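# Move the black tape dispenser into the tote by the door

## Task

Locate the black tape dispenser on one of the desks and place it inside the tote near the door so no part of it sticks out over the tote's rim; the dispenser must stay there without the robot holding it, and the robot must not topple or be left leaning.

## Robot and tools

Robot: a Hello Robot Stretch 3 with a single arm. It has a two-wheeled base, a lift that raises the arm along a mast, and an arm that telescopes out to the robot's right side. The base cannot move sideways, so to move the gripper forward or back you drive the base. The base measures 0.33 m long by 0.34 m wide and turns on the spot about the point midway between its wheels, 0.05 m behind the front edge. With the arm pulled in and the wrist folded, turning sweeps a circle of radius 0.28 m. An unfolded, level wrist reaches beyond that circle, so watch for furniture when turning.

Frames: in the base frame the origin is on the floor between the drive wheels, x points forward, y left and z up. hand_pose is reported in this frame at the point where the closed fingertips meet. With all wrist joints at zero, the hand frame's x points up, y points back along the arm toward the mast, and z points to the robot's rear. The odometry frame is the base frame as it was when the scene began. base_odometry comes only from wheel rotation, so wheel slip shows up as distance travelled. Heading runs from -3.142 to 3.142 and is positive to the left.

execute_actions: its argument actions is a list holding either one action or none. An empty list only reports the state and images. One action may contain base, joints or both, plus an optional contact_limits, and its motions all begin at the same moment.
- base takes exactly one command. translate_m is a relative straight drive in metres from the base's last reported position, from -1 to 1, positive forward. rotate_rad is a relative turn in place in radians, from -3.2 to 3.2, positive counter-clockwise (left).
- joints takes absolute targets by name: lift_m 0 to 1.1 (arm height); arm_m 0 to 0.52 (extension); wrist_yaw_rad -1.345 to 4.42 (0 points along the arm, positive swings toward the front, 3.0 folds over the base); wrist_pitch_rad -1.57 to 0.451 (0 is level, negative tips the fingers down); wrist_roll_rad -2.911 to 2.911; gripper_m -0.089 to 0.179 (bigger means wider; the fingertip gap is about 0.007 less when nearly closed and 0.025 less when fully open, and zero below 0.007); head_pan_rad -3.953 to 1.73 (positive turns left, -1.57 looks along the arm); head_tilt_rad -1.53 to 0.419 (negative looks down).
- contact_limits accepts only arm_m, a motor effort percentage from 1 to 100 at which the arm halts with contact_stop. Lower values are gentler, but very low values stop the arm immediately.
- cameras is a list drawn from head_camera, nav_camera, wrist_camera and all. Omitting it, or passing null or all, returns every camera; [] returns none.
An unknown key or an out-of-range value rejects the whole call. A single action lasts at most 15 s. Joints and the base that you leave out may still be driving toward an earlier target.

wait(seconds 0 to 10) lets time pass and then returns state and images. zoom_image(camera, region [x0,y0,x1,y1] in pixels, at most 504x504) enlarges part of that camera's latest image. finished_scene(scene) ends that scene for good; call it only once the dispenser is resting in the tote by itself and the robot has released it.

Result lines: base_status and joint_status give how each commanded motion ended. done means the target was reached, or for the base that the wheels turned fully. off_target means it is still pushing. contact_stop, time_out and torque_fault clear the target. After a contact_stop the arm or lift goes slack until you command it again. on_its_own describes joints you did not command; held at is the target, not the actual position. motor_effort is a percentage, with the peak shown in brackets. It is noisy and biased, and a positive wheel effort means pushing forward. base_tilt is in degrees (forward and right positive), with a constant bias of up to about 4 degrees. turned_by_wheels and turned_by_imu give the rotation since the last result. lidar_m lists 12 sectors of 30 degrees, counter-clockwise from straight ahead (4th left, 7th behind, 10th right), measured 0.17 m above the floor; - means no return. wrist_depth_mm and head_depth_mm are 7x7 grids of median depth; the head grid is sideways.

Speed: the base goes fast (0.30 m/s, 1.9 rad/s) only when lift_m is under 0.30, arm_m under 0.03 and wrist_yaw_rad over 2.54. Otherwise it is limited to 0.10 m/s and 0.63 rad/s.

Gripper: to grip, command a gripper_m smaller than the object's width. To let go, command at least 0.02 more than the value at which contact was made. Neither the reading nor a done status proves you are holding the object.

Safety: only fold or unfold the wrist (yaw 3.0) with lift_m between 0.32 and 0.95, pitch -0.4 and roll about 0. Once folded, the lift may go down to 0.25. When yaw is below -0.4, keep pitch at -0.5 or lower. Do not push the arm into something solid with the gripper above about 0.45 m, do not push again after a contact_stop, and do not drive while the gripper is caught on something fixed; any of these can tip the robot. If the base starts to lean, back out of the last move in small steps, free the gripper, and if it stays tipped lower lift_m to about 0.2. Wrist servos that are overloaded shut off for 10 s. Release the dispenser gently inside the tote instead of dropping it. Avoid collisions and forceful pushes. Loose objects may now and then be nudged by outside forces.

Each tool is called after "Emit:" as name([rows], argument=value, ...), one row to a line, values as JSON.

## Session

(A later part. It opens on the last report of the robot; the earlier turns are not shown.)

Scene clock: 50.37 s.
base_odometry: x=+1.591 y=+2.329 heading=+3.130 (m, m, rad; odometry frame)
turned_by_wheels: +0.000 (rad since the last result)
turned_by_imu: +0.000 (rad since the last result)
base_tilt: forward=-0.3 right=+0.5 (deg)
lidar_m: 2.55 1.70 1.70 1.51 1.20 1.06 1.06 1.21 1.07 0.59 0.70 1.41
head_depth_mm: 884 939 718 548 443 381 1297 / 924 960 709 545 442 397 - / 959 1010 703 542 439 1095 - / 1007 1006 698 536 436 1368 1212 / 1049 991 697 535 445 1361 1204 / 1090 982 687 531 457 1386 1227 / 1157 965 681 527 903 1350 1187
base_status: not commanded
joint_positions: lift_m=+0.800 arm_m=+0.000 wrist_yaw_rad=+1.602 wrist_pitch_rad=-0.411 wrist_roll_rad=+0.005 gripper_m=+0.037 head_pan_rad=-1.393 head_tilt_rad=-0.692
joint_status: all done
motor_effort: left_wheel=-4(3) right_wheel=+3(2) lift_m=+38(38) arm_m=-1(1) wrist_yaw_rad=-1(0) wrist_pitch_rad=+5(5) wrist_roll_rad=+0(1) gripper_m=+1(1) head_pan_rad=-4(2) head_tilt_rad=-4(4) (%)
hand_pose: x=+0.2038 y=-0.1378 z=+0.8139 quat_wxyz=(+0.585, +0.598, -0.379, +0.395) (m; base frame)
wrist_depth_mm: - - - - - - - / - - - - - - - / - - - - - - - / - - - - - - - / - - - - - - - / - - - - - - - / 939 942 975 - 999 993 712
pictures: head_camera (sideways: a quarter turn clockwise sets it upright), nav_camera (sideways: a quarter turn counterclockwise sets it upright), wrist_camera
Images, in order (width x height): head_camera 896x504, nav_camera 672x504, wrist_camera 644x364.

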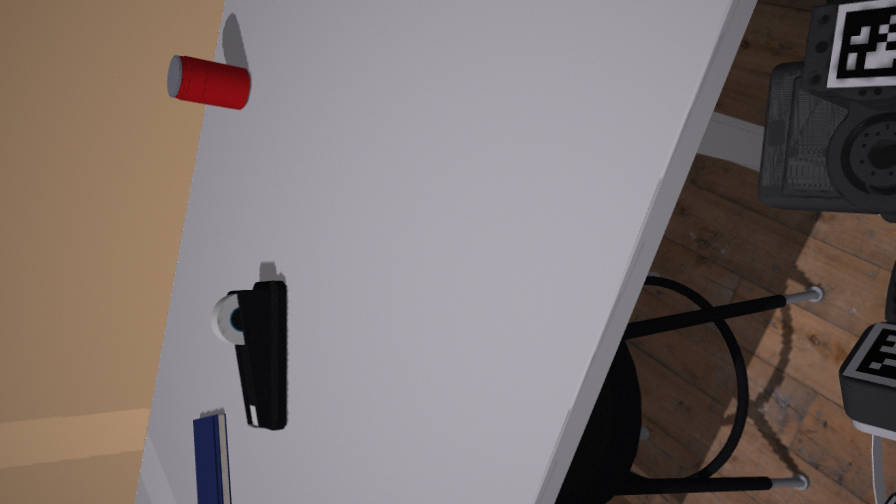

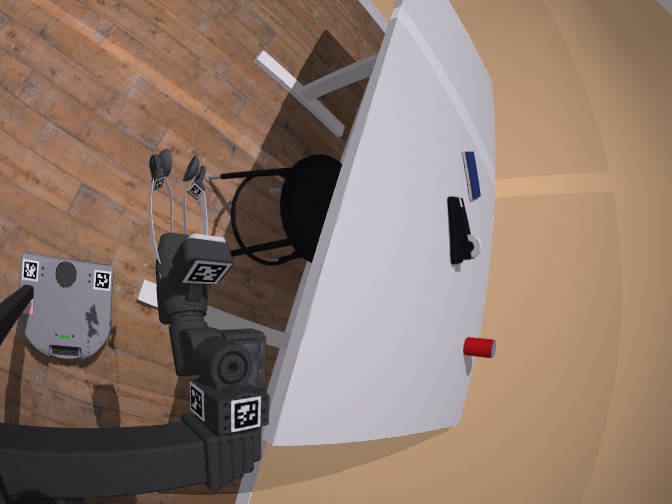

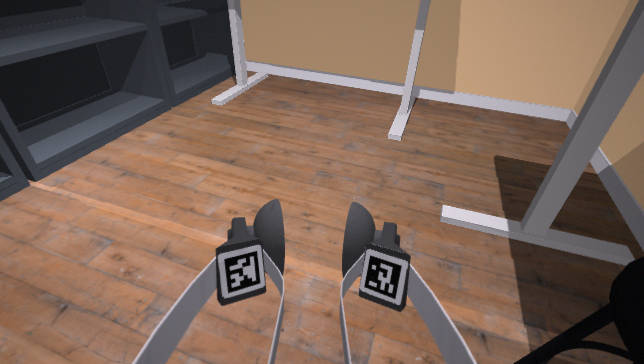

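Emit:
execute_actions([
  {"joints":{"lift_m":1.1,"wrist_pitch_rad":-0.8,"gripper_m":0.15,"wrist_yaw_rad":1.5}},
], cameras=[])

Emit:
execute_actions([
  {"joints":{"arm_m":0.48,"head_tilt_rad":-0.5}},
])

Scene clock: 54.60 s.
base_odometry: x=+1.591 y=+2.329 heading=+3.130 (m, m, rad; odometry frame)
turned_by_wheels: +0.000 (rad since the last result)
turned_by_imu: -0.001 (rad since the last result)
base_tilt: forward=-0.4 right=+0.4 (deg)
lidar_m: 2.56 1.71 1.69 1.50 1.21 1.06 1.07 1.21 1.06 0.59 0.70 1.41
head_depth_mm: - - - - - - 1220 / 921 962 711 - - - 1216 / 960 1005 704 578 - - 1182 / 1001 1005 699 573 - - 1205 / 1052 992 696 - - - 1172 / 1095 981 738 - - - 1174 / 1160 973 - - 907 1324 1199
base_status: not commanded
joint_positions: lift_m=+1.100 arm_m=+0.000 wrist_yaw_rad=+1.502 wrist_pitch_rad=-0.806 wrist_roll_rad=+0.005 gripper_m=+0.150 head_pan_rad=-1.393 head_tilt_rad=-0.692
joint_status: all done
motor_effort: left_wheel=-4(4) right_wheel=+2(2) lift_m=+38(40) arm_m=-1(1) wrist_yaw_rad=-1(1) wrist_pitch_rad=+3(5) wrist_roll_rad=+0(0) gripper_m=+1(97) head_pan_rad=-3(2) head_tilt_rad=-4(4) (%)
hand_pose: x=+0.1382 y=-0.1559 z=+1.0369 quat_wxyz=(+0.664, +0.647, -0.288, +0.239) (m; base frame)
wrist_depth_mm: - - - - - 442 427 / - - - - - 385 367 / - - - - - 340 328 / - - - - - 325 296 / - - - - - 275 271 / - - - - - - 245 / - - - - - 856 226
pictures: none
No camera images: the call's "cameras" was empty. Leave "cameras" out to get every camera's image.

Scene clock: 59.30 s.
base_odometry: x=+1.591 y=+2.329 heading=+3.130 (m, m, rad; odometry frame)
turned_by_wheels: +0.000 (rad since the last result)
turned_by_imu: -0.001 (rad since the last result)
base_tilt: forward=-0.3 right=+0.5 (deg)
lidar_m: 2.56 1.70 1.69 1.51 1.21 1.06 1.06 1.21 1.07 0.59 0.70 1.41
head_depth_mm: 855 935 992 743 549 435 359 / 901 - 947 737 547 434 367 / 947 1013 981 732 545 431 385 / 984 1066 1121 727 541 431 1247 / 1023 1118 1109 690 538 427 1238 / 1077 1176 1093 720 537 439 1299 / 1134 1234 1079 714 532 465 1256
base_status: not commanded
joint_positions: lift_m=+1.100 arm_m=+0.480 wrist_yaw_rad=+1.500 wrist_pitch_rad=-0.806 wrist_roll_rad=+0.005 gripper_m=+0.150 head_pan_rad=-1.393 head_tilt_rad=-0.507
joint_status: all done
motor_effort: left_wheel=-4(4) right_wheel=+2(2) lift_m=+38(38) arm_m=+5(4) wrist_yaw_rad=+1(1) wrist_pitch_rad=+3(3) wrist_roll_rad=+1(0) gripper_m=+0(1) head_pan_rad=-3(2) head_tilt_rad=+3(22) (%)
hand_pose: x=+0.1382 y=-0.6362 z=+1.0369 quat_wxyz=(+0.665, +0.647, -0.288, +0.238) (m; base frame)
wrist_depth_mm: - 388 392 404 403 399 417 / - 347 350 352 362 352 356 / 307 306 312 315 294 320 325 / 272 279 278 285 273 228 290 / 251 255 255 258 254 216 266 / 234 228 235 239 238 - 244 / 211 215 216 217 221 220 225
pictures: head_camera (sideways: a quarter turn clockwise sets it upright), nav_camera (sideways: a quarter turn counterclockwise sets it upright), wrist_camera
Images, in order (width x height): head_camera 896x504, nav_camera 672x504, wrist_camera 644x364.

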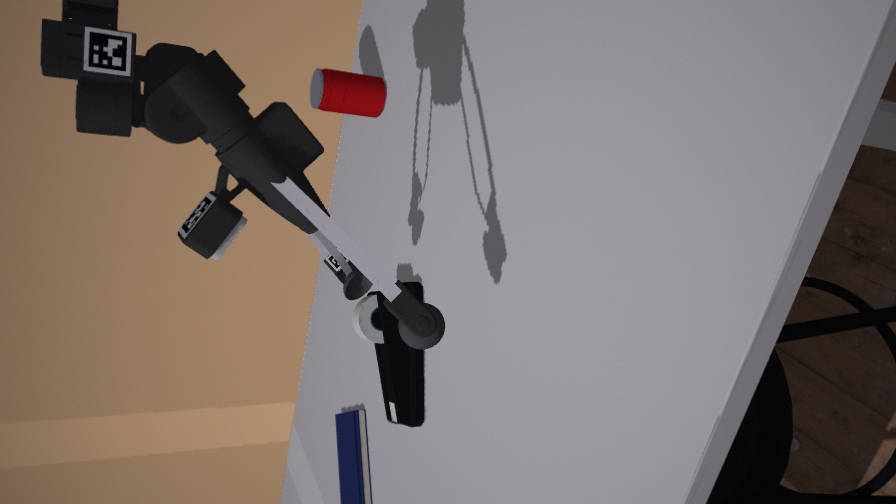

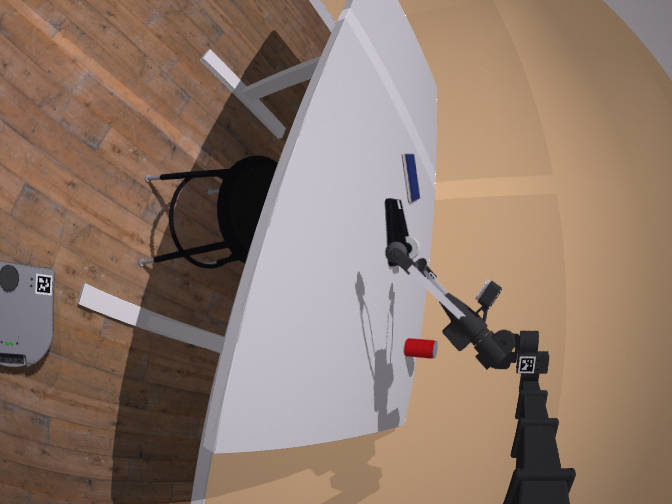

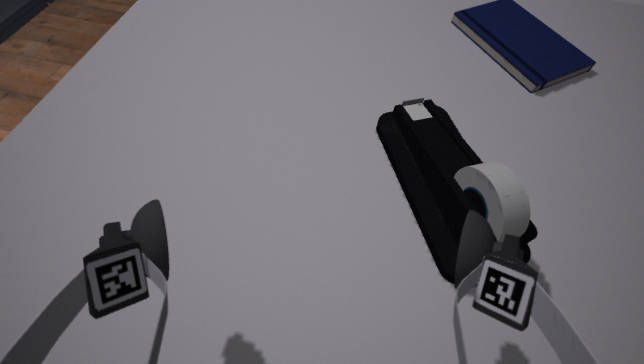

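Emit:
execute_actions([
  {"joints":{"arm_m":0.2}},
], cameras=[])

Emit:
execute_actions([
  {"base":{"rotate_rad":-0.4}},
], cameras=[])

Emit:
execute_actions([
  {"base":{"translate_m":0.17}},
], cameras=[])

Emit:
execute_actions([
  {"base":{"rotate_rad":0.4}},
], cameras=[])

Emit:
execute_actions([
  {"base":{"translate_m":-0.15},"joints":{"arm_m":0.5}},
])

Scene clock: 63.40 s.
base_odometry: x=+1.591 y=+2.329 heading=+3.130 (m, m, rad; odometry frame)
turned_by_wheels: +0.000 (rad since the last result)
turned_by_imu: -0.001 (rad since the last result)
base_tilt: forward=-0.3 right=+0.4 (deg)
lidar_m: 2.56 1.71 1.70 1.51 1.21 1.06 1.06 1.21 1.07 0.59 0.70 1.41
head_depth_mm: 866 - - 744 549 436 359 / 901 - - 658 546 433 368 / 949 1019 1085 - 544 432 386 / 989 1074 1105 - 540 431 1243 / 1032 1119 989 762 518 429 1234 / 1081 1176 1096 722 556 428 1288 / 1136 1243 1083 714 536 851 1262
base_status: not commanded
joint_positions: lift_m=+1.100 arm_m=+0.200 wrist_yaw_rad=+1.500 wrist_pitch_rad=-0.806 wrist_roll_rad=+0.005 gripper_m=+0.150 head_pan_rad=-1.393 head_tilt_rad=-0.507
joint_status: all done
motor_effort: left_wheel=-4(4) right_wheel=+3(3) lift_m=+38(38) arm_m=-5(7) wrist_yaw_rad=+1(0) wrist_pitch_rad=+3(3) wrist_roll_rad=+0(0) gripper_m=+1(1) head_pan_rad=-3(4) head_tilt_rad=+3(3) (%)
hand_pose: x=+0.1382 y=-0.3568 z=+1.0369 quat_wxyz=(+0.665, +0.647, -0.288, +0.239) (m; base frame)
wrist_depth_mm: - - - - 414 414 426 / - - - - 358 364 375 / - - - 328 320 324 327 / - - - 286 287 291 294 / - - - 256 259 270 266 / - - - 238 239 - 245 / - - - 218 220 223 225
pictures: none
No camera images: the call's "cameras" was empty. Leave "cameras" out to get every camera's image.

Scene clock: 64.97 s.
base_odometry: x=+1.591 y=+2.329 heading=+2.730 (m, m, rad; odometry frame)
turned_by_wheels: -0.400 (rad since the last result)
turned_by_imu: -0.403 (rad since the last result)
base_tilt: forward=-0.3 right=+0.5 (deg)
lidar_m: 2.23 2.56 1.70 1.50 1.68 1.14 1.06 1.08 1.14 0.61 0.59 0.70
head_depth_mm: 863 - - 1146 1282 1438 1350 / 875 - - 1189 1279 1405 1243 / 884 967 1029 - 543 433 377 / 894 969 1011 - 541 430 375 / 898 976 958 762 518 429 373 / 893 973 1014 718 557 415 382 / 897 978 1027 713 533 413 380
base_status: done
joint_positions: lift_m=+1.100 arm_m=+0.200 wrist_yaw_rad=+1.500 wrist_pitch_rad=-0.807 wrist_roll_rad=+0.005 gripper_m=+0.150 head_pan_rad=-1.393 head_tilt_rad=-0.507
joint_status: not commanded
motor_effort: left_wheel=+5(13) right_wheel=-3(6) lift_m=+38(38) arm_m=-5(5) wrist_yaw_rad=+0(0) wrist_pitch_rad=+3(3) wrist_roll_rad=+0(0) gripper_m=+1(1) head_pan_rad=-3(3) head_tilt_rad=+2(3) (%)
hand_pose: x=+0.1381 y=-0.3568 z=+1.0368 quat_wxyz=(+0.665, +0.647, -0.288, +0.238) (m; base frame)
wrist_depth_mm: - - 394 403 408 395 423 / - - 346 352 353 363 367 / - - 312 314 318 322 325 / - - 279 284 287 290 295 / - - 257 258 262 269 266 / - 244 235 237 239 - 243 / - - 217 220 222 223 225
pictures: none
No camera images: the call's "cameras" was empty. Leave "cameras" out to get every camera's image.

Scene clock: 67.80 s.
base_odometry: x=+1.435 y=+2.397 heading=+2.730 (m, m, rad; odometry frame)
turned_by_wheels: +0.000 (rad since the last result)
turned_by_imu: +0.000 (rad since the last result)
base_tilt: forward=-0.4 right=+0.5 (deg)
lidar_m: 2.06 2.42 1.63 1.54 1.54 1.32 1.23 1.25 1.12 0.59 0.51 0.56
head_depth_mm: 848 - - 744 549 435 360 / 859 - - 658 548 434 358 / 872 947 1010 - 542 431 358 / 877 947 997 - 541 430 357 / 877 951 983 762 518 429 354 / 881 958 1023 696 556 416 354 / 885 956 1010 668 534 412 361
base_status: done
joint_positions: lift_m=+1.100 arm_m=+0.200 wrist_yaw_rad=+1.500 wrist_pitch_rad=-0.807 wrist_roll_rad=+0.005 gripper_m=+0.150 head_pan_rad=-1.393 head_tilt_rad=-0.507
joint_status: not commanded
motor_effort: left_wheel=+6(11) right_wheel=-3(4) lift_m=+38(38) arm_m=-5(5) wrist_yaw_rad=+0(0) wrist_pitch_rad=+3(3) wrist_roll_rad=+0(1) gripper_m=+1(1) head_pan_rad=-3(2) head_tilt_rad=+3(3) (%)
hand_pose: x=+0.1381 y=-0.3568 z=+1.0368 quat_wxyz=(+0.665, +0.647, -0.288, +0.238) (m; base frame)
wrist_depth_mm: - - 394 402 406 411 426 / - - 343 350 358 342 295 / - - 310 313 321 321 305 / - - 281 285 285 291 297 / - - 254 259 262 270 266 / - 234 236 235 239 - 243 / - 223 218 220 221 222 227
pictures: none
No camera images: the call's "cameras" was empty. Leave "cameras" out to get every camera's image.

Scene clock: 69.40 s.
base_odometry: x=+1.435 y=+2.397 heading=+3.130 (m, m, rad; odometry frame)
turned_by_wheels: +0.400 (rad since the last result)
turned_by_imu: +0.403 (rad since the last result)
base_tilt: forward=-0.4 right=+0.5 (deg)
lidar_m: 2.43 2.17 1.64 1.54 1.39 1.23 1.23 1.19 0.59 0.51 0.56 1.26
head_depth_mm: 852 - - 743 549 435 359 / 887 - - 658 547 434 359 / 932 999 1073 - 545 432 366 / 973 1052 1095 - 540 430 375 / 1015 1096 993 762 519 428 757 / 1058 1155 1096 720 556 417 830 / 1112 1220 1086 712 533 422 1319
base_status: done
joint_positions: lift_m=+1.100 arm_m=+0.200 wrist_yaw_rad=+1.500 wrist_pitch_rad=-0.807 wrist_roll_rad=+0.005 gripper_m=+0.150 head_pan_rad=-1.393 head_tilt_rad=-0.507
joint_status: not commanded
motor_effort: left_wheel=-3(10) right_wheel=+2(5) lift_m=+38(38) arm_m=-5(5) wrist_yaw_rad=+0(0) wrist_pitch_rad=+3(3) wrist_roll_rad=+0(0) gripper_m=+1(1) head_pan_rad=-2(3) head_tilt_rad=+3(3) (%)
hand_pose: x=+0.1381 y=-0.3568 z=+1.0368 quat_wxyz=(+0.665, +0.647, -0.288, +0.238) (m; base frame)
wrist_depth_mm: - - - - 414 417 424 / - - - 358 360 367 367 / - - - 316 312 322 331 / - - - 283 289 289 293 / - - - 258 261 269 265 / - - - 238 240 - 246 / - - 221 220 220 222 225
pictures: none
No camera images: the call's "cameras" was empty. Leave "cameras" out to get every camera's image.

Scene clock: 72.83 s.
base_odometry: x=+1.585 y=+2.395 heading=+3.130 (m, m, rad; odometry frame)
turned_by_wheels: +0.000 (rad since the last result)
turned_by_imu: -0.001 (rad since the last result)
base_tilt: forward=-0.3 right=+0.5 (deg)
lidar_m: 2.20 1.77 1.73 1.57 1.23 1.09 1.09 1.14 1.01 0.53 0.53 1.37
head_depth_mm: 807 887 946 743 551 435 359 / 845 - 973 738 546 433 359 / 892 956 1005 732 544 432 357 / 929 1007 1061 729 541 430 356 / 967 1059 1095 690 539 429 355 / 1015 1111 1095 702 535 427 363 / 1063 1174 1081 712 533 425 380
base_status: done
joint_positions: lift_m=+1.100 arm_m=+0.500 wrist_yaw_rad=+1.500 wrist_pitch_rad=-0.807 wrist_roll_rad=+0.005 gripper_m=+0.150 head_pan_rad=-1.393 head_tilt_rad=-0.507
joint_status: all done
motor_effort: left_wheel=-4(10) right_wheel=+3(4) lift_m=+38(38) arm_m=+5(7) wrist_yaw_rad=+0(1) wrist_pitch_rad=+3(3) wrist_roll_rad=+0(0) gripper_m=+0(1) head_pan_rad=-3(4) head_tilt_rad=+3(2) (%)
hand_pose: x=+0.1381 y=-0.6562 z=+1.0368 quat_wxyz=(+0.665, +0.647, -0.288, +0.238) (m; base frame)
wrist_depth_mm: 391 392 396 402 396 415 419 / 343 341 348 353 353 350 369 / 303 308 312 287 317 320 326 / 275 277 279 259 285 291 291 / 249 257 257 245 253 265 266 / 232 231 234 234 233 - 244 / 211 215 217 219 220 222 224
pictures: head_camera (sideways: a quarter turn clockwise sets it upright), nav_camera (sideways: a quarter turn counterclockwise sets it upright), wrist_camera
Images, in order (width x height): head_camera 896x504, nav_camera 672x504, wrist_camera 644x364.

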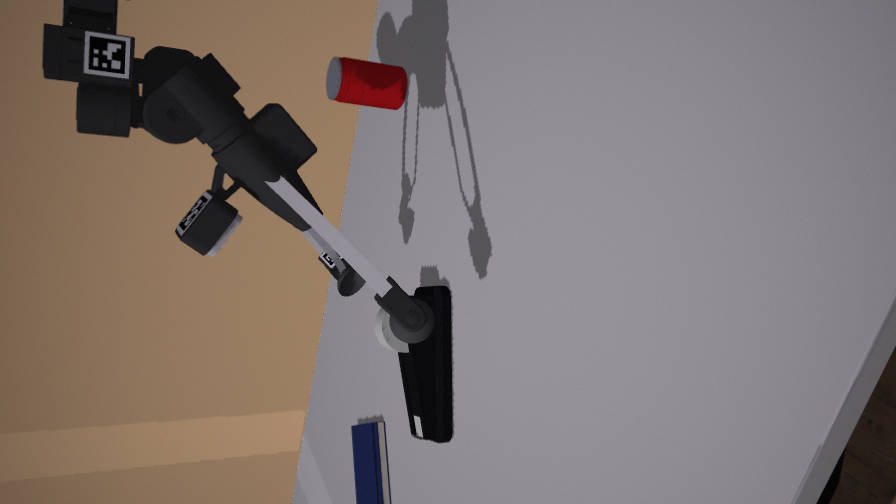

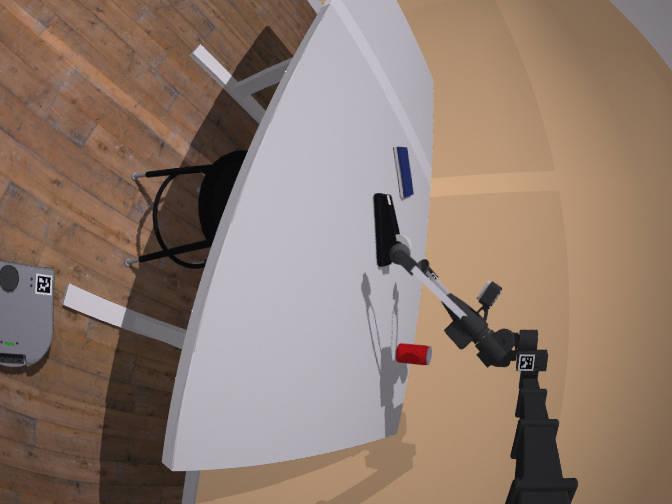

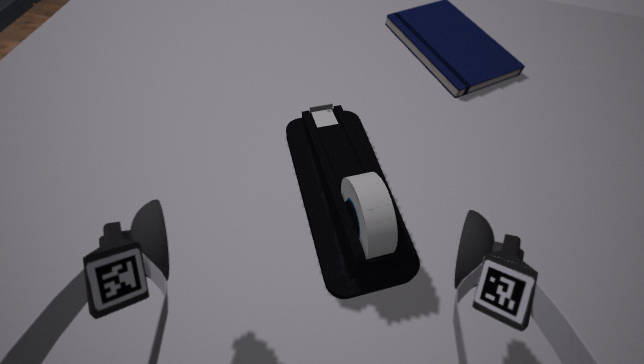

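Emit:
execute_actions([
  {"joints":{"arm_m":0.52,"lift_m":1.05}},
], cameras=["head_camera","wrist_camera"])

Scene clock: 74.50 s.
base_odometry: x=+1.585 y=+2.395 heading=+3.130 (m, m, rad; odometry frame)
turned_by_wheels: +0.000 (rad since the last result)
turned_by_imu: +0.000 (rad since the last result)
base_tilt: forward=-0.3 right=+0.5 (deg)
lidar_m: 2.20 1.77 1.73 1.56 1.24 1.09 1.09 1.14 1.01 0.52 0.53 1.37
head_depth_mm: 819 899 944 743 548 436 360 / 859 - 970 739 545 433 359 / 891 962 969 733 545 432 358 / 931 1007 1071 695 542 431 357 / 967 1050 1097 708 539 427 355 / 1011 1108 1092 705 536 428 364 / 1064 1172 1078 714 532 424 381
base_status: not commanded
joint_positions: lift_m=+1.050 arm_m=+0.519 wrist_yaw_rad=+1.500 wrist_pitch_rad=-0.807 wrist_roll_rad=+0.005 gripper_m=+0.150 head_pan_rad=-1.393 head_tilt_rad=-0.507
joint_status: all done
motor_effort: left_wheel=-4(4) right_wheel=+3(2) lift_m=+26(35) arm_m=+5(6) wrist_yaw_rad=+1(0) wrist_pitch_rad=+3(3) wrist_roll_rad=+0(0) gripper_m=+2(0) head_pan_rad=-4(3) head_tilt_rad=+3(3) (%)
hand_pose: x=+0.1381 y=-0.6758 z=+0.9873 quat_wxyz=(+0.665, +0.647, -0.288, +0.238) (m; base frame)
wrist_depth_mm: 305 307 313 316 316 313 335 / 269 271 273 250 281 286 288 / 240 243 245 206 252 255 258 / 218 219 222 168 221 229 230 / 199 203 201 185 200 212 211 / 185 182 185 184 189 - 192 / 167 171 172 174 175 175 177
pictures: head_camera (sideways: a quarter turn clockwise sets it upright), wrist_camera
Images, in order (width x height): head_camera 896x504, wrist_camera 644x364.

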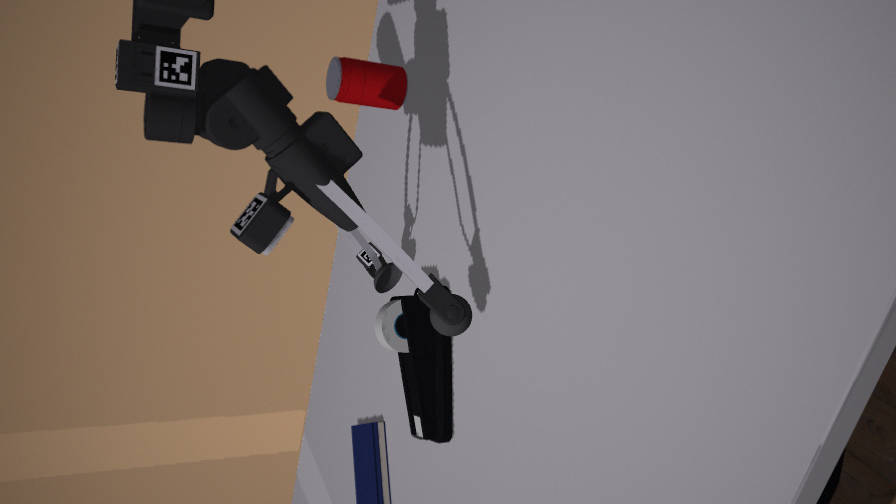

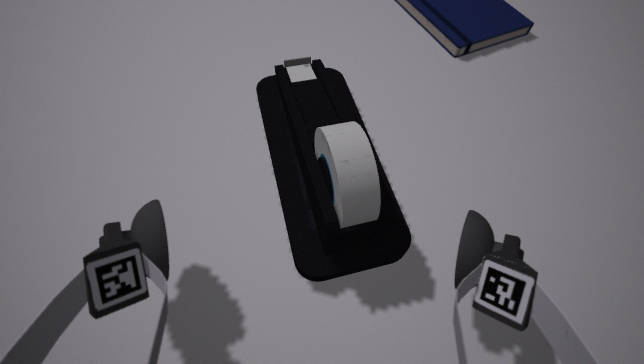

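Emit:
execute_actions([
  {"base":{"translate_m":0.075}},
], cameras=[])

Emit:
execute_actions([
  {"joints":{"lift_m":1.03}},
], cameras=["head_camera","wrist_camera"])

Scene clock: 76.93 s.
base_odometry: x=+1.510 y=+2.396 heading=+3.129 (m, m, rad; odometry frame)
turned_by_wheels: +0.000 (rad since the last result)
turned_by_imu: -0.001 (rad since the last result)
base_tilt: forward=-0.3 right=+0.5 (deg)
lidar_m: 2.13 2.22 1.69 1.55 1.31 1.16 1.16 1.17 0.57 0.51 0.60 1.31
head_depth_mm: 844 919 956 743 549 436 360 / 876 - 998 737 546 433 358 / 912 978 972 734 543 432 357 / 947 1023 1098 696 540 431 356 / 991 1080 1112 696 537 429 373 / 1041 1136 1086 715 536 426 764 / 1086 1199 1081 712 535 425 880
base_status: done
joint_positions: lift_m=+1.050 arm_m=+0.519 wrist_yaw_rad=+1.500 wrist_pitch_rad=-0.807 wrist_roll_rad=+0.005 gripper_m=+0.150 head_pan_rad=-1.393 head_tilt_rad=-0.507
joint_status: not commanded
motor_effort: left_wheel=-4(3) right_wheel=+2(6) lift_m=+26(26) arm_m=+5(5) wrist_yaw_rad=+0(1) wrist_pitch_rad=+3(3) wrist_roll_rad=+0(0) gripper_m=+0(1) head_pan_rad=-3(2) head_tilt_rad=+3(3) (%)
hand_pose: x=+0.1381 y=-0.6758 z=+0.9873 quat_wxyz=(+0.665, +0.647, -0.288, +0.238) (m; base frame)
wrist_depth_mm: 305 306 318 318 313 319 333 / 269 270 273 278 281 270 289 / 238 244 245 249 250 252 258 / 218 220 216 194 229 226 231 / 200 204 202 168 206 214 210 / 185 181 185 143 187 - 194 / 166 170 172 132 159 176 179
pictures: none
No camera images: the call's "cameras" was empty. Leave "cameras" out to get every camera's image.

Scene clock: 77.93 s.
base_odometry: x=+1.510 y=+2.396 heading=+3.129 (m, m, rad; odometry frame)
turned_by_wheels: +0.000 (rad since the last result)
turned_by_imu: +0.000 (rad since the last result)
base_tilt: forward=-0.4 right=+0.4 (deg)
lidar_m: 2.14 2.23 1.69 1.55 1.32 1.16 1.16 1.17 0.57 0.51 0.60 1.31
head_depth_mm: 845 903 951 746 549 435 359 / 879 - 1004 736 548 433 359 / 914 984 1029 734 545 433 357 / 949 1029 1087 695 542 431 357 / 991 1078 1104 700 539 429 374 / 1032 1131 1097 716 536 427 766 / 1090 1193 1083 717 534 425 884
base_status: not commanded
joint_positions: lift_m=+1.030 arm_m=+0.519 wrist_yaw_rad=+1.500 wrist_pitch_rad=-0.803 wrist_roll_rad=+0.005 gripper_m=+0.150 head_pan_rad=-1.393 head_tilt_rad=-0.507
joint_status: all done
motor_effort: left_wheel=-6(7) right_wheel=+6(5) lift_m=+22(25) arm_m=+5(5) wrist_yaw_rad=+0(0) wrist_pitch_rad=+1(3) wrist_roll_rad=+0(0) gripper_m=-1(0) head_pan_rad=-2(3) head_tilt_rad=+3(3) (%)
hand_pose: x=+0.1389 y=-0.6759 z=+0.9680 quat_wxyz=(+0.664, +0.646, -0.289, +0.240) (m; base frame)
wrist_depth_mm: 277 279 286 290 282 276 304 / 244 246 249 252 256 248 258 / 217 221 223 200 230 230 234 / 197 198 196 167 205 207 208 / 179 184 179 146 183 192 191 / 166 164 166 127 164 - 173 / 151 153 155 118 96 158 160
pictures: head_camera (sideways: a quarter turn clockwise sets it upright), wrist_camera
Images, in order (width x height): head_camera 896x504, wrist_camera 644x364.

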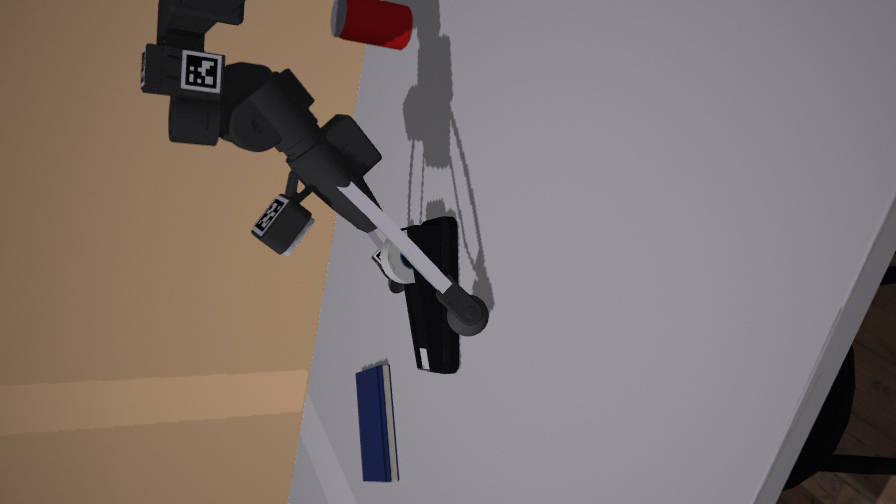

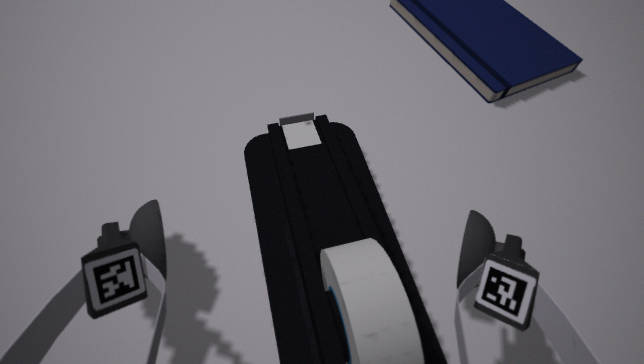

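Emit:
execute_actions([
  {"joints":{"lift_m":1.04,"gripper_m":0.03}},
], cameras=["head_camera","wrist_camera"])

Emit:
execute_actions([
  {"joints":{"lift_m":1.1}},
], cameras=["head_camera","wrist_camera"])

Scene clock: 80.03 s.
base_odometry: x=+1.510 y=+2.396 heading=+3.129 (m, m, rad; odometry frame)
turned_by_wheels: +0.000 (rad since the last result)
turned_by_imu: +0.000 (rad since the last result)
base_tilt: forward=-0.4 right=+0.5 (deg)
lidar_m: 2.13 2.24 1.69 1.55 1.32 1.16 1.16 1.17 0.57 0.51 0.60 1.31
head_depth_mm: 843 918 948 744 549 435 360 / 883 - 996 737 545 433 359 / 913 988 1010 736 546 432 358 / 951 1029 1090 695 541 430 357 / 992 1078 1102 693 538 429 373 / 1039 1132 1092 715 535 427 763 / 1086 1197 1081 714 534 426 883
base_status: not commanded
joint_positions: lift_m=+1.040 arm_m=+0.520 wrist_yaw_rad=+1.485 wrist_pitch_rad=-0.804 wrist_roll_rad=-0.002 gripper_m=+0.031 head_pan_rad=-1.393 head_tilt_rad=-0.507
joint_status: all done
motor_effort: left_wheel=-9(9) right_wheel=+6(6) lift_m=+34(40) arm_m=+1(5) wrist_yaw_rad=+12(13) wrist_pitch_rad=+2(2) wrist_roll_rad=+3(3) gripper_m=-21(100) head_pan_rad=-3(3) head_tilt_rad=+3(3) (%)
hand_pose: x=+0.1385 y=-0.6785 z=+0.9774 quat_wxyz=(+0.667, +0.643, -0.292, +0.237) (m; base frame)
wrist_depth_mm: 289 293 300 304 296 299 322 / 258 257 261 266 267 262 280 / 229 229 233 238 239 245 248 / 205 208 205 184 214 219 221 / 188 190 188 158 201 198 201 / 172 175 170 117 163 183 185 / 160 162 162 116 162 169 169
pictures: head_camera (sideways: a quarter turn clockwise sets it upright), wrist_camera
Images, in order (width x height): head_camera 896x504, wrist_camera 644x364.

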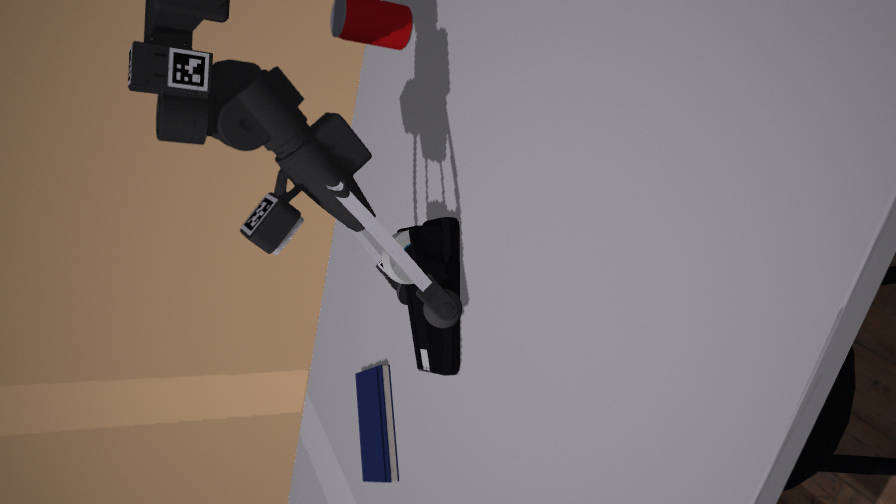

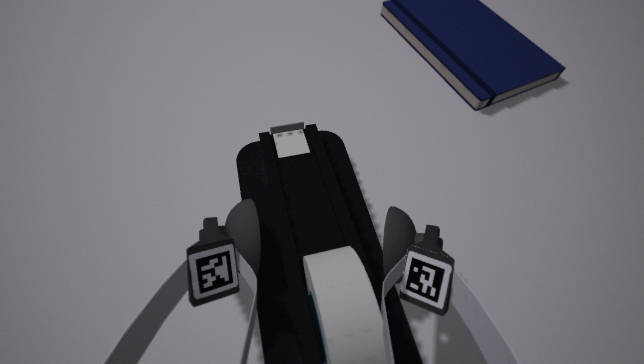

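Scene clock: 81.63 s.
base_odometry: x=+1.510 y=+2.396 heading=+3.129 (m, m, rad; odometry frame)
turned_by_wheels: +0.000 (rad since the last result)
turned_by_imu: +0.000 (rad since the last result)
base_tilt: forward=-0.4 right=+0.5 (deg)
lidar_m: 2.13 2.24 1.69 1.55 1.31 1.16 1.16 1.17 0.57 0.51 0.60 1.31
head_depth_mm: 828 905 951 745 550 435 360 / 866 - 1000 739 549 433 358 / 911 975 1043 732 543 432 357 / 948 1024 1083 687 542 430 356 / 991 1082 1121 694 539 428 373 / 1033 1132 1094 718 537 426 763 / 1089 1190 1084 714 533 424 884
base_status: not commanded
joint_positions: lift_m=+1.100 arm_m=+0.520 wrist_yaw_rad=+1.501 wrist_pitch_rad=-0.816 wrist_roll_rad=+0.002 gripper_m=+0.030 head_pan_rad=-1.393 head_tilt_rad=-0.507
joint_status: all done
motor_effort: left_wheel=-3(9) right_wheel=+2(7) lift_m=+38(44) arm_m=+0(0) wrist_yaw_rad=+0(11) wrist_pitch_rad=+7(11) wrist_roll_rad=+1(3) gripper_m=+0(20) head_pan_rad=-3(3) head_tilt_rad=+3(3) (%)
hand_pose: x=+0.1363 y=-0.6759 z=+1.0354 quat_wxyz=(+0.666, +0.648, -0.284, +0.237) (m; base frame)
wrist_depth_mm: 395 381 389 389 402 403 418 / 334 336 342 346 342 351 361 / 298 302 308 310 308 309 322 / 270 275 278 277 283 285 292 / 249 251 257 227 261 259 264 / 229 231 226 202 238 239 243 / 212 214 212 166 220 221 223
pictures: head_camera (sideways: a quarter turn clockwise sets it upright), wrist_camera
Images, in order (width x height): head_camera 896x504, wrist_camera 644x364.

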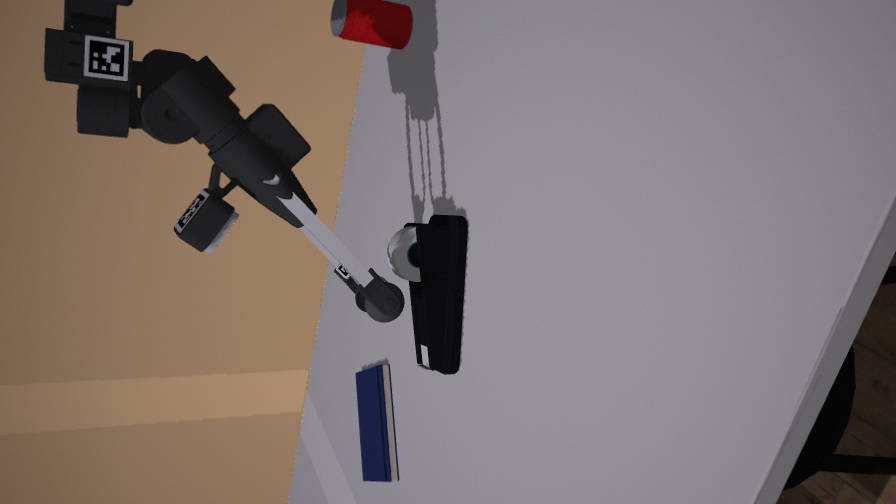

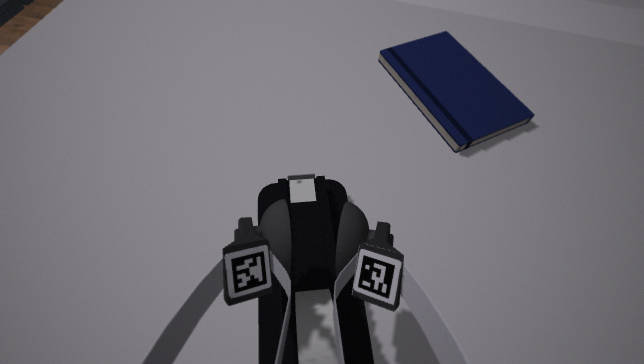

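Emit:
execute_actions([
  {"base":{"translate_m":-0.02},"joints":{"gripper_m":0.12}},
], cameras=[])

Emit:
execute_actions([
  {"joints":{"lift_m":1.027}},
], cameras=["wrist_camera"])

Emit:
execute_actions([
  {"joints":{"gripper_m":-0.01}},
], cameras=["head_camera","wrist_camera"])

Emit:
execute_actions([
  {"joints":{"lift_m":1.1}},
], cameras=["head_camera","wrist_camera"])

Scene clock: 83.53 s.
base_odometry: x=+1.530 y=+2.395 heading=+3.129 (m, m, rad; odometry frame)
turned_by_wheels: +0.000 (rad since the last result)
turned_by_imu: +0.000 (rad since the last result)
base_tilt: forward=-0.3 right=+0.5 (deg)
lidar_m: 2.15 2.26 1.70 1.56 1.29 1.14 1.14 1.16 0.56 0.51 0.61 1.33
head_depth_mm: 822 897 947 744 550 436 360 / 856 - 992 737 545 434 359 / 904 964 1039 734 543 431 358 / 949 1022 1073 690 542 430 357 / 990 1071 1105 691 538 428 364 / 1030 1124 1090 702 536 427 383 / 1080 1187 1080 715 531 425 853
base_status: done
joint_positions: lift_m=+1.100 arm_m=+0.520 wrist_yaw_rad=+1.501 wrist_pitch_rad=-0.816 wrist_roll_rad=+0.002 gripper_m=+0.120 head_pan_rad=-1.393 head_tilt_rad=-0.507
joint_status: all done
motor_effort: left_wheel=-3(9) right_wheel=+2(4) lift_m=+38(38) arm_m=+0(0) wrist_yaw_rad=+0(0) wrist_pitch_rad=+7(6) wrist_roll_rad=+1(1) gripper_m=+1(94) head_pan_rad=-3(2) head_tilt_rad=+3(3) (%)
hand_pose: x=+0.1363 y=-0.6759 z=+1.0354 quat_wxyz=(+0.666, +0.648, -0.284, +0.237) (m; base frame)
wrist_depth_mm: 382 379 384 392 401 407 409 / 334 337 342 344 342 353 362 / 298 303 307 308 314 314 322 / 269 271 276 258 282 287 289 / 249 254 252 226 258 263 264 / 231 - 232 196 235 243 242 / 215 213 215 171 220 220 223
pictures: none
No camera images: the call's "cameras" was empty. Leave "cameras" out to get every camera's image.

Scene clock: 85.00 s.
base_odometry: x=+1.530 y=+2.395 heading=+3.129 (m, m, rad; odometry frame)
turned_by_wheels: -0.001 (rad since the last result)
turned_by_imu: -0.003 (rad since the last result)
base_tilt: forward=-0.3 right=+0.4 (deg)
lidar_m: 2.15 2.25 1.69 1.55 1.29 1.14 1.14 1.16 0.56 0.51 0.61 1.32
head_depth_mm: 836 898 944 743 549 435 360 / 875 - 995 737 546 433 358 / 902 975 1018 734 545 432 358 / 941 1020 1084 694 542 431 357 / 979 1068 1110 694 540 429 364 / 1031 1126 1095 701 537 428 383 / 1080 1187 1081 714 534 425 849
base_status: not commanded
joint_positions: lift_m=+1.031 arm_m=+0.520 wrist_yaw_rad=+1.501 wrist_pitch_rad=-0.795 wrist_roll_rad=+0.003 gripper_m=+0.120 head_pan_rad=-1.393 head_tilt_rad=-0.507
joint_status: lift_m contact_stop (moved -0.069 of -0.073)
on_its_own: lift_m is slack since a contact_stop, until your next command for it
motor_effort: left_wheel=-17(19) right_wheel=+15(17) lift_m=+30(35) arm_m=+1(0) wrist_yaw_rad=+0(1) wrist_pitch_rad=-2(7) wrist_roll_rad=+1(2) gripper_m=-2(2) head_pan_rad=-4(3) head_tilt_rad=+3(3) (%)
hand_pose: x=+0.1405 y=-0.6761 z=+0.9699 quat_wxyz=(+0.663, +0.645, -0.291, +0.243) (m; base frame)
wrist_depth_mm: 283 287 291 297 291 285 313 / 245 251 255 258 261 261 270 / 221 223 221 203 232 236 240 / 201 202 199 171 209 211 215 / 181 186 180 122 190 192 192 / 168 - 165 105 171 177 177 / - 155 152 112 157 160 163
pictures: wrist_camera
Images, in order (width x height): wrist_camera 644x364.

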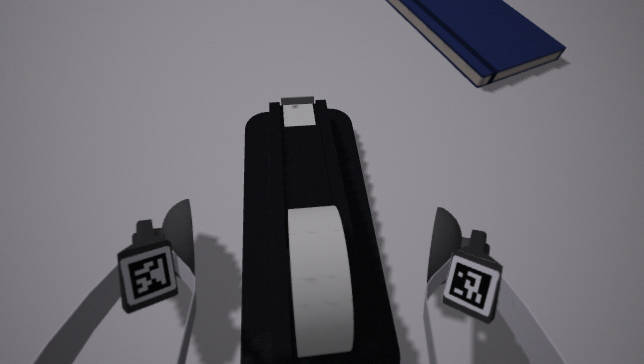

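not run: a stop came earlier in this reply.

not run: a stop came earlier in this reply.

On the table; slack lift will rise as it closes.

Emit:
execute_actions([
  {"joints":{"gripper_m":-0.01}},
], cameras=["head_camera","wrist_camera"])

Emit:
execute_actions([
  {"joints":{"lift_m":1.1}},
], cameras=["head_camera","wrist_camera"])

Scene clock: 87.03 s.
base_odometry: x=+1.530 y=+2.395 heading=+3.129 (m, m, rad; odometry frame)
turned_by_wheels: +0.001 (rad since the last result)
turned_by_imu: +0.001 (rad since the last result)
base_tilt: forward=-0.3 right=+0.4 (deg)
lidar_m: 2.15 2.25 1.70 1.56 1.29 1.14 1.14 1.16 0.56 0.51 0.61 1.33
head_depth_mm: 838 912 948 744 549 436 359 / 870 - 995 740 545 434 359 / 907 978 1015 735 545 433 358 / 944 1022 1083 693 542 431 356 / 984 1072 1110 695 540 428 365 / 1025 1127 1089 698 535 427 382 / 1088 1189 1084 715 532 425 851
base_status: not commanded
joint_positions: lift_m=+1.033 arm_m=+0.520 wrist_yaw_rad=+1.502 wrist_pitch_rad=-0.776 wrist_roll_rad=+0.004 gripper_m=-0.008 head_pan_rad=-1.393 head_tilt_rad=-0.507
joint_status: all done
on_its_own: lift_m is slack since a contact_stop, until your next command for it (your +1.027 is given up)
motor_effort: left_wheel=-4(17) right_wheel=+3(16) lift_m=+32(32) arm_m=+0(0) wrist_yaw_rad=-1(2) wrist_pitch_rad=-10(10) wrist_roll_rad=+1(1) gripper_m=-35(100) head_pan_rad=-3(2) head_tilt_rad=+3(3) (%)
hand_pose: x=+0.1442 y=-0.6762 z=+0.9753 quat_wxyz=(+0.661, +0.643, -0.297, +0.250) (m; base frame)
wrist_depth_mm: 297 303 305 313 304 311 329 / 261 267 268 272 272 267 282 / 231 231 235 215 243 245 247 / 205 208 205 181 217 219 221 / 189 190 190 146 199 199 199 / 173 173 163 109 - 179 182 / 159 160 157 107 163 166 167
pictures: head_camera (sideways: a quarter turn clockwise sets it upright), wrist_camera
Images, in order (width x height): head_camera 896x504, wrist_camera 644x364.

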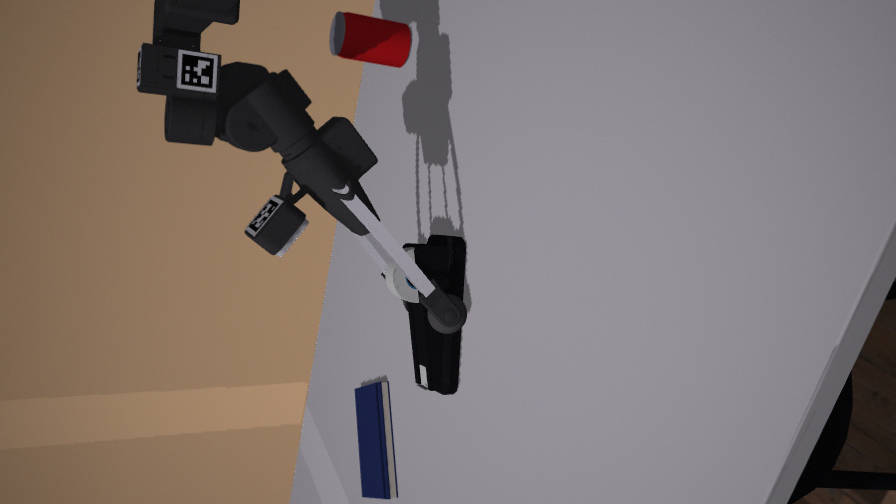

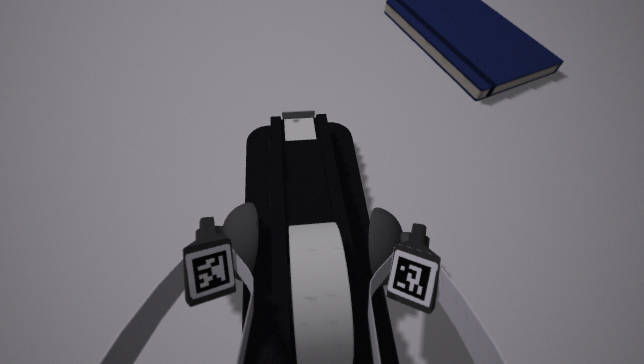

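Scene clock: 89.17 s.
base_odometry: x=+1.530 y=+2.395 heading=+3.129 (m, m, rad; odometry frame)
turned_by_wheels: +0.000 (rad since the last result)
turned_by_imu: +0.000 (rad since the last result)
base_tilt: forward=-0.3 right=+0.5 (deg)
lidar_m: 2.14 2.26 1.70 1.55 1.29 1.14 1.14 1.16 0.56 0.51 0.61 1.33
head_depth_mm: 824 898 948 744 548 435 360 / 861 - 990 736 546 434 358 / 907 965 1040 734 543 431 357 / 945 1022 1075 671 542 430 356 / 983 1072 1111 687 537 428 364 / 1027 1122 1092 719 538 427 382 / 1078 1180 1087 717 534 426 848
base_status: not commanded
joint_positions: lift_m=+1.100 arm_m=+0.520 wrist_yaw_rad=+1.500 wrist_pitch_rad=-0.830 wrist_roll_rad=+0.004 gripper_m=-0.005 head_pan_rad=-1.393 head_tilt_rad=-0.507
joint_status: all done
motor_effort: left_wheel=-1(4) right_wheel=+1(5) lift_m=+42(44) arm_m=+0(0) wrist_yaw_rad=+1(1) wrist_pitch_rad=+13(14) wrist_roll_rad=+1(1) gripper_m=-21(35) head_pan_rad=-3(5) head_tilt_rad=+3(3) (%)
hand_pose: x=+0.1333 y=-0.6758 z=+1.0330 quat_wxyz=(+0.668, +0.650, -0.280, +0.231) (m; base frame)
wrist_depth_mm: 369 367 374 380 366 393 400 / 329 330 336 338 334 336 349 / 293 296 298 301 305 305 313 / 268 270 273 215 278 279 282 / 245 246 251 159 256 258 259 / 226 230 223 114 235 237 238 / 210 212 208 111 214 220 220
pictures: head_camera (sideways: a quarter turn clockwise sets it upright), wrist_camera
Images, in order (width x height): head_camera 896x504, wrist_camera 644x364.

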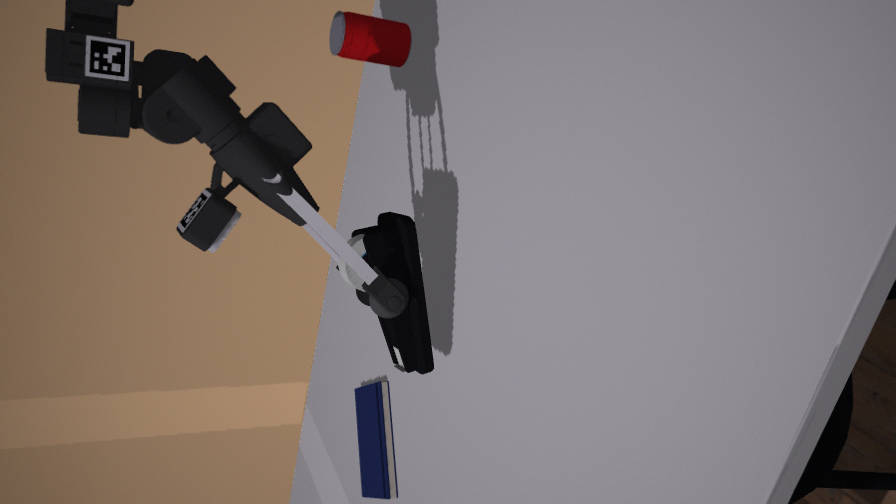

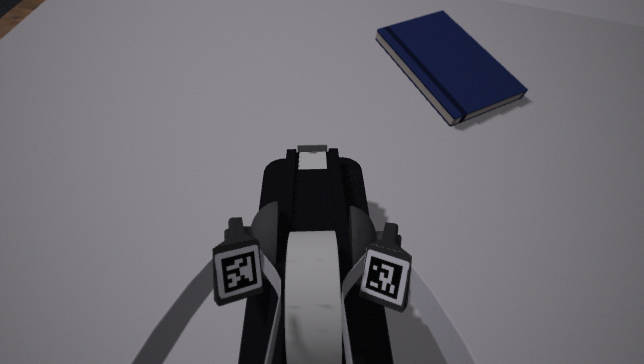

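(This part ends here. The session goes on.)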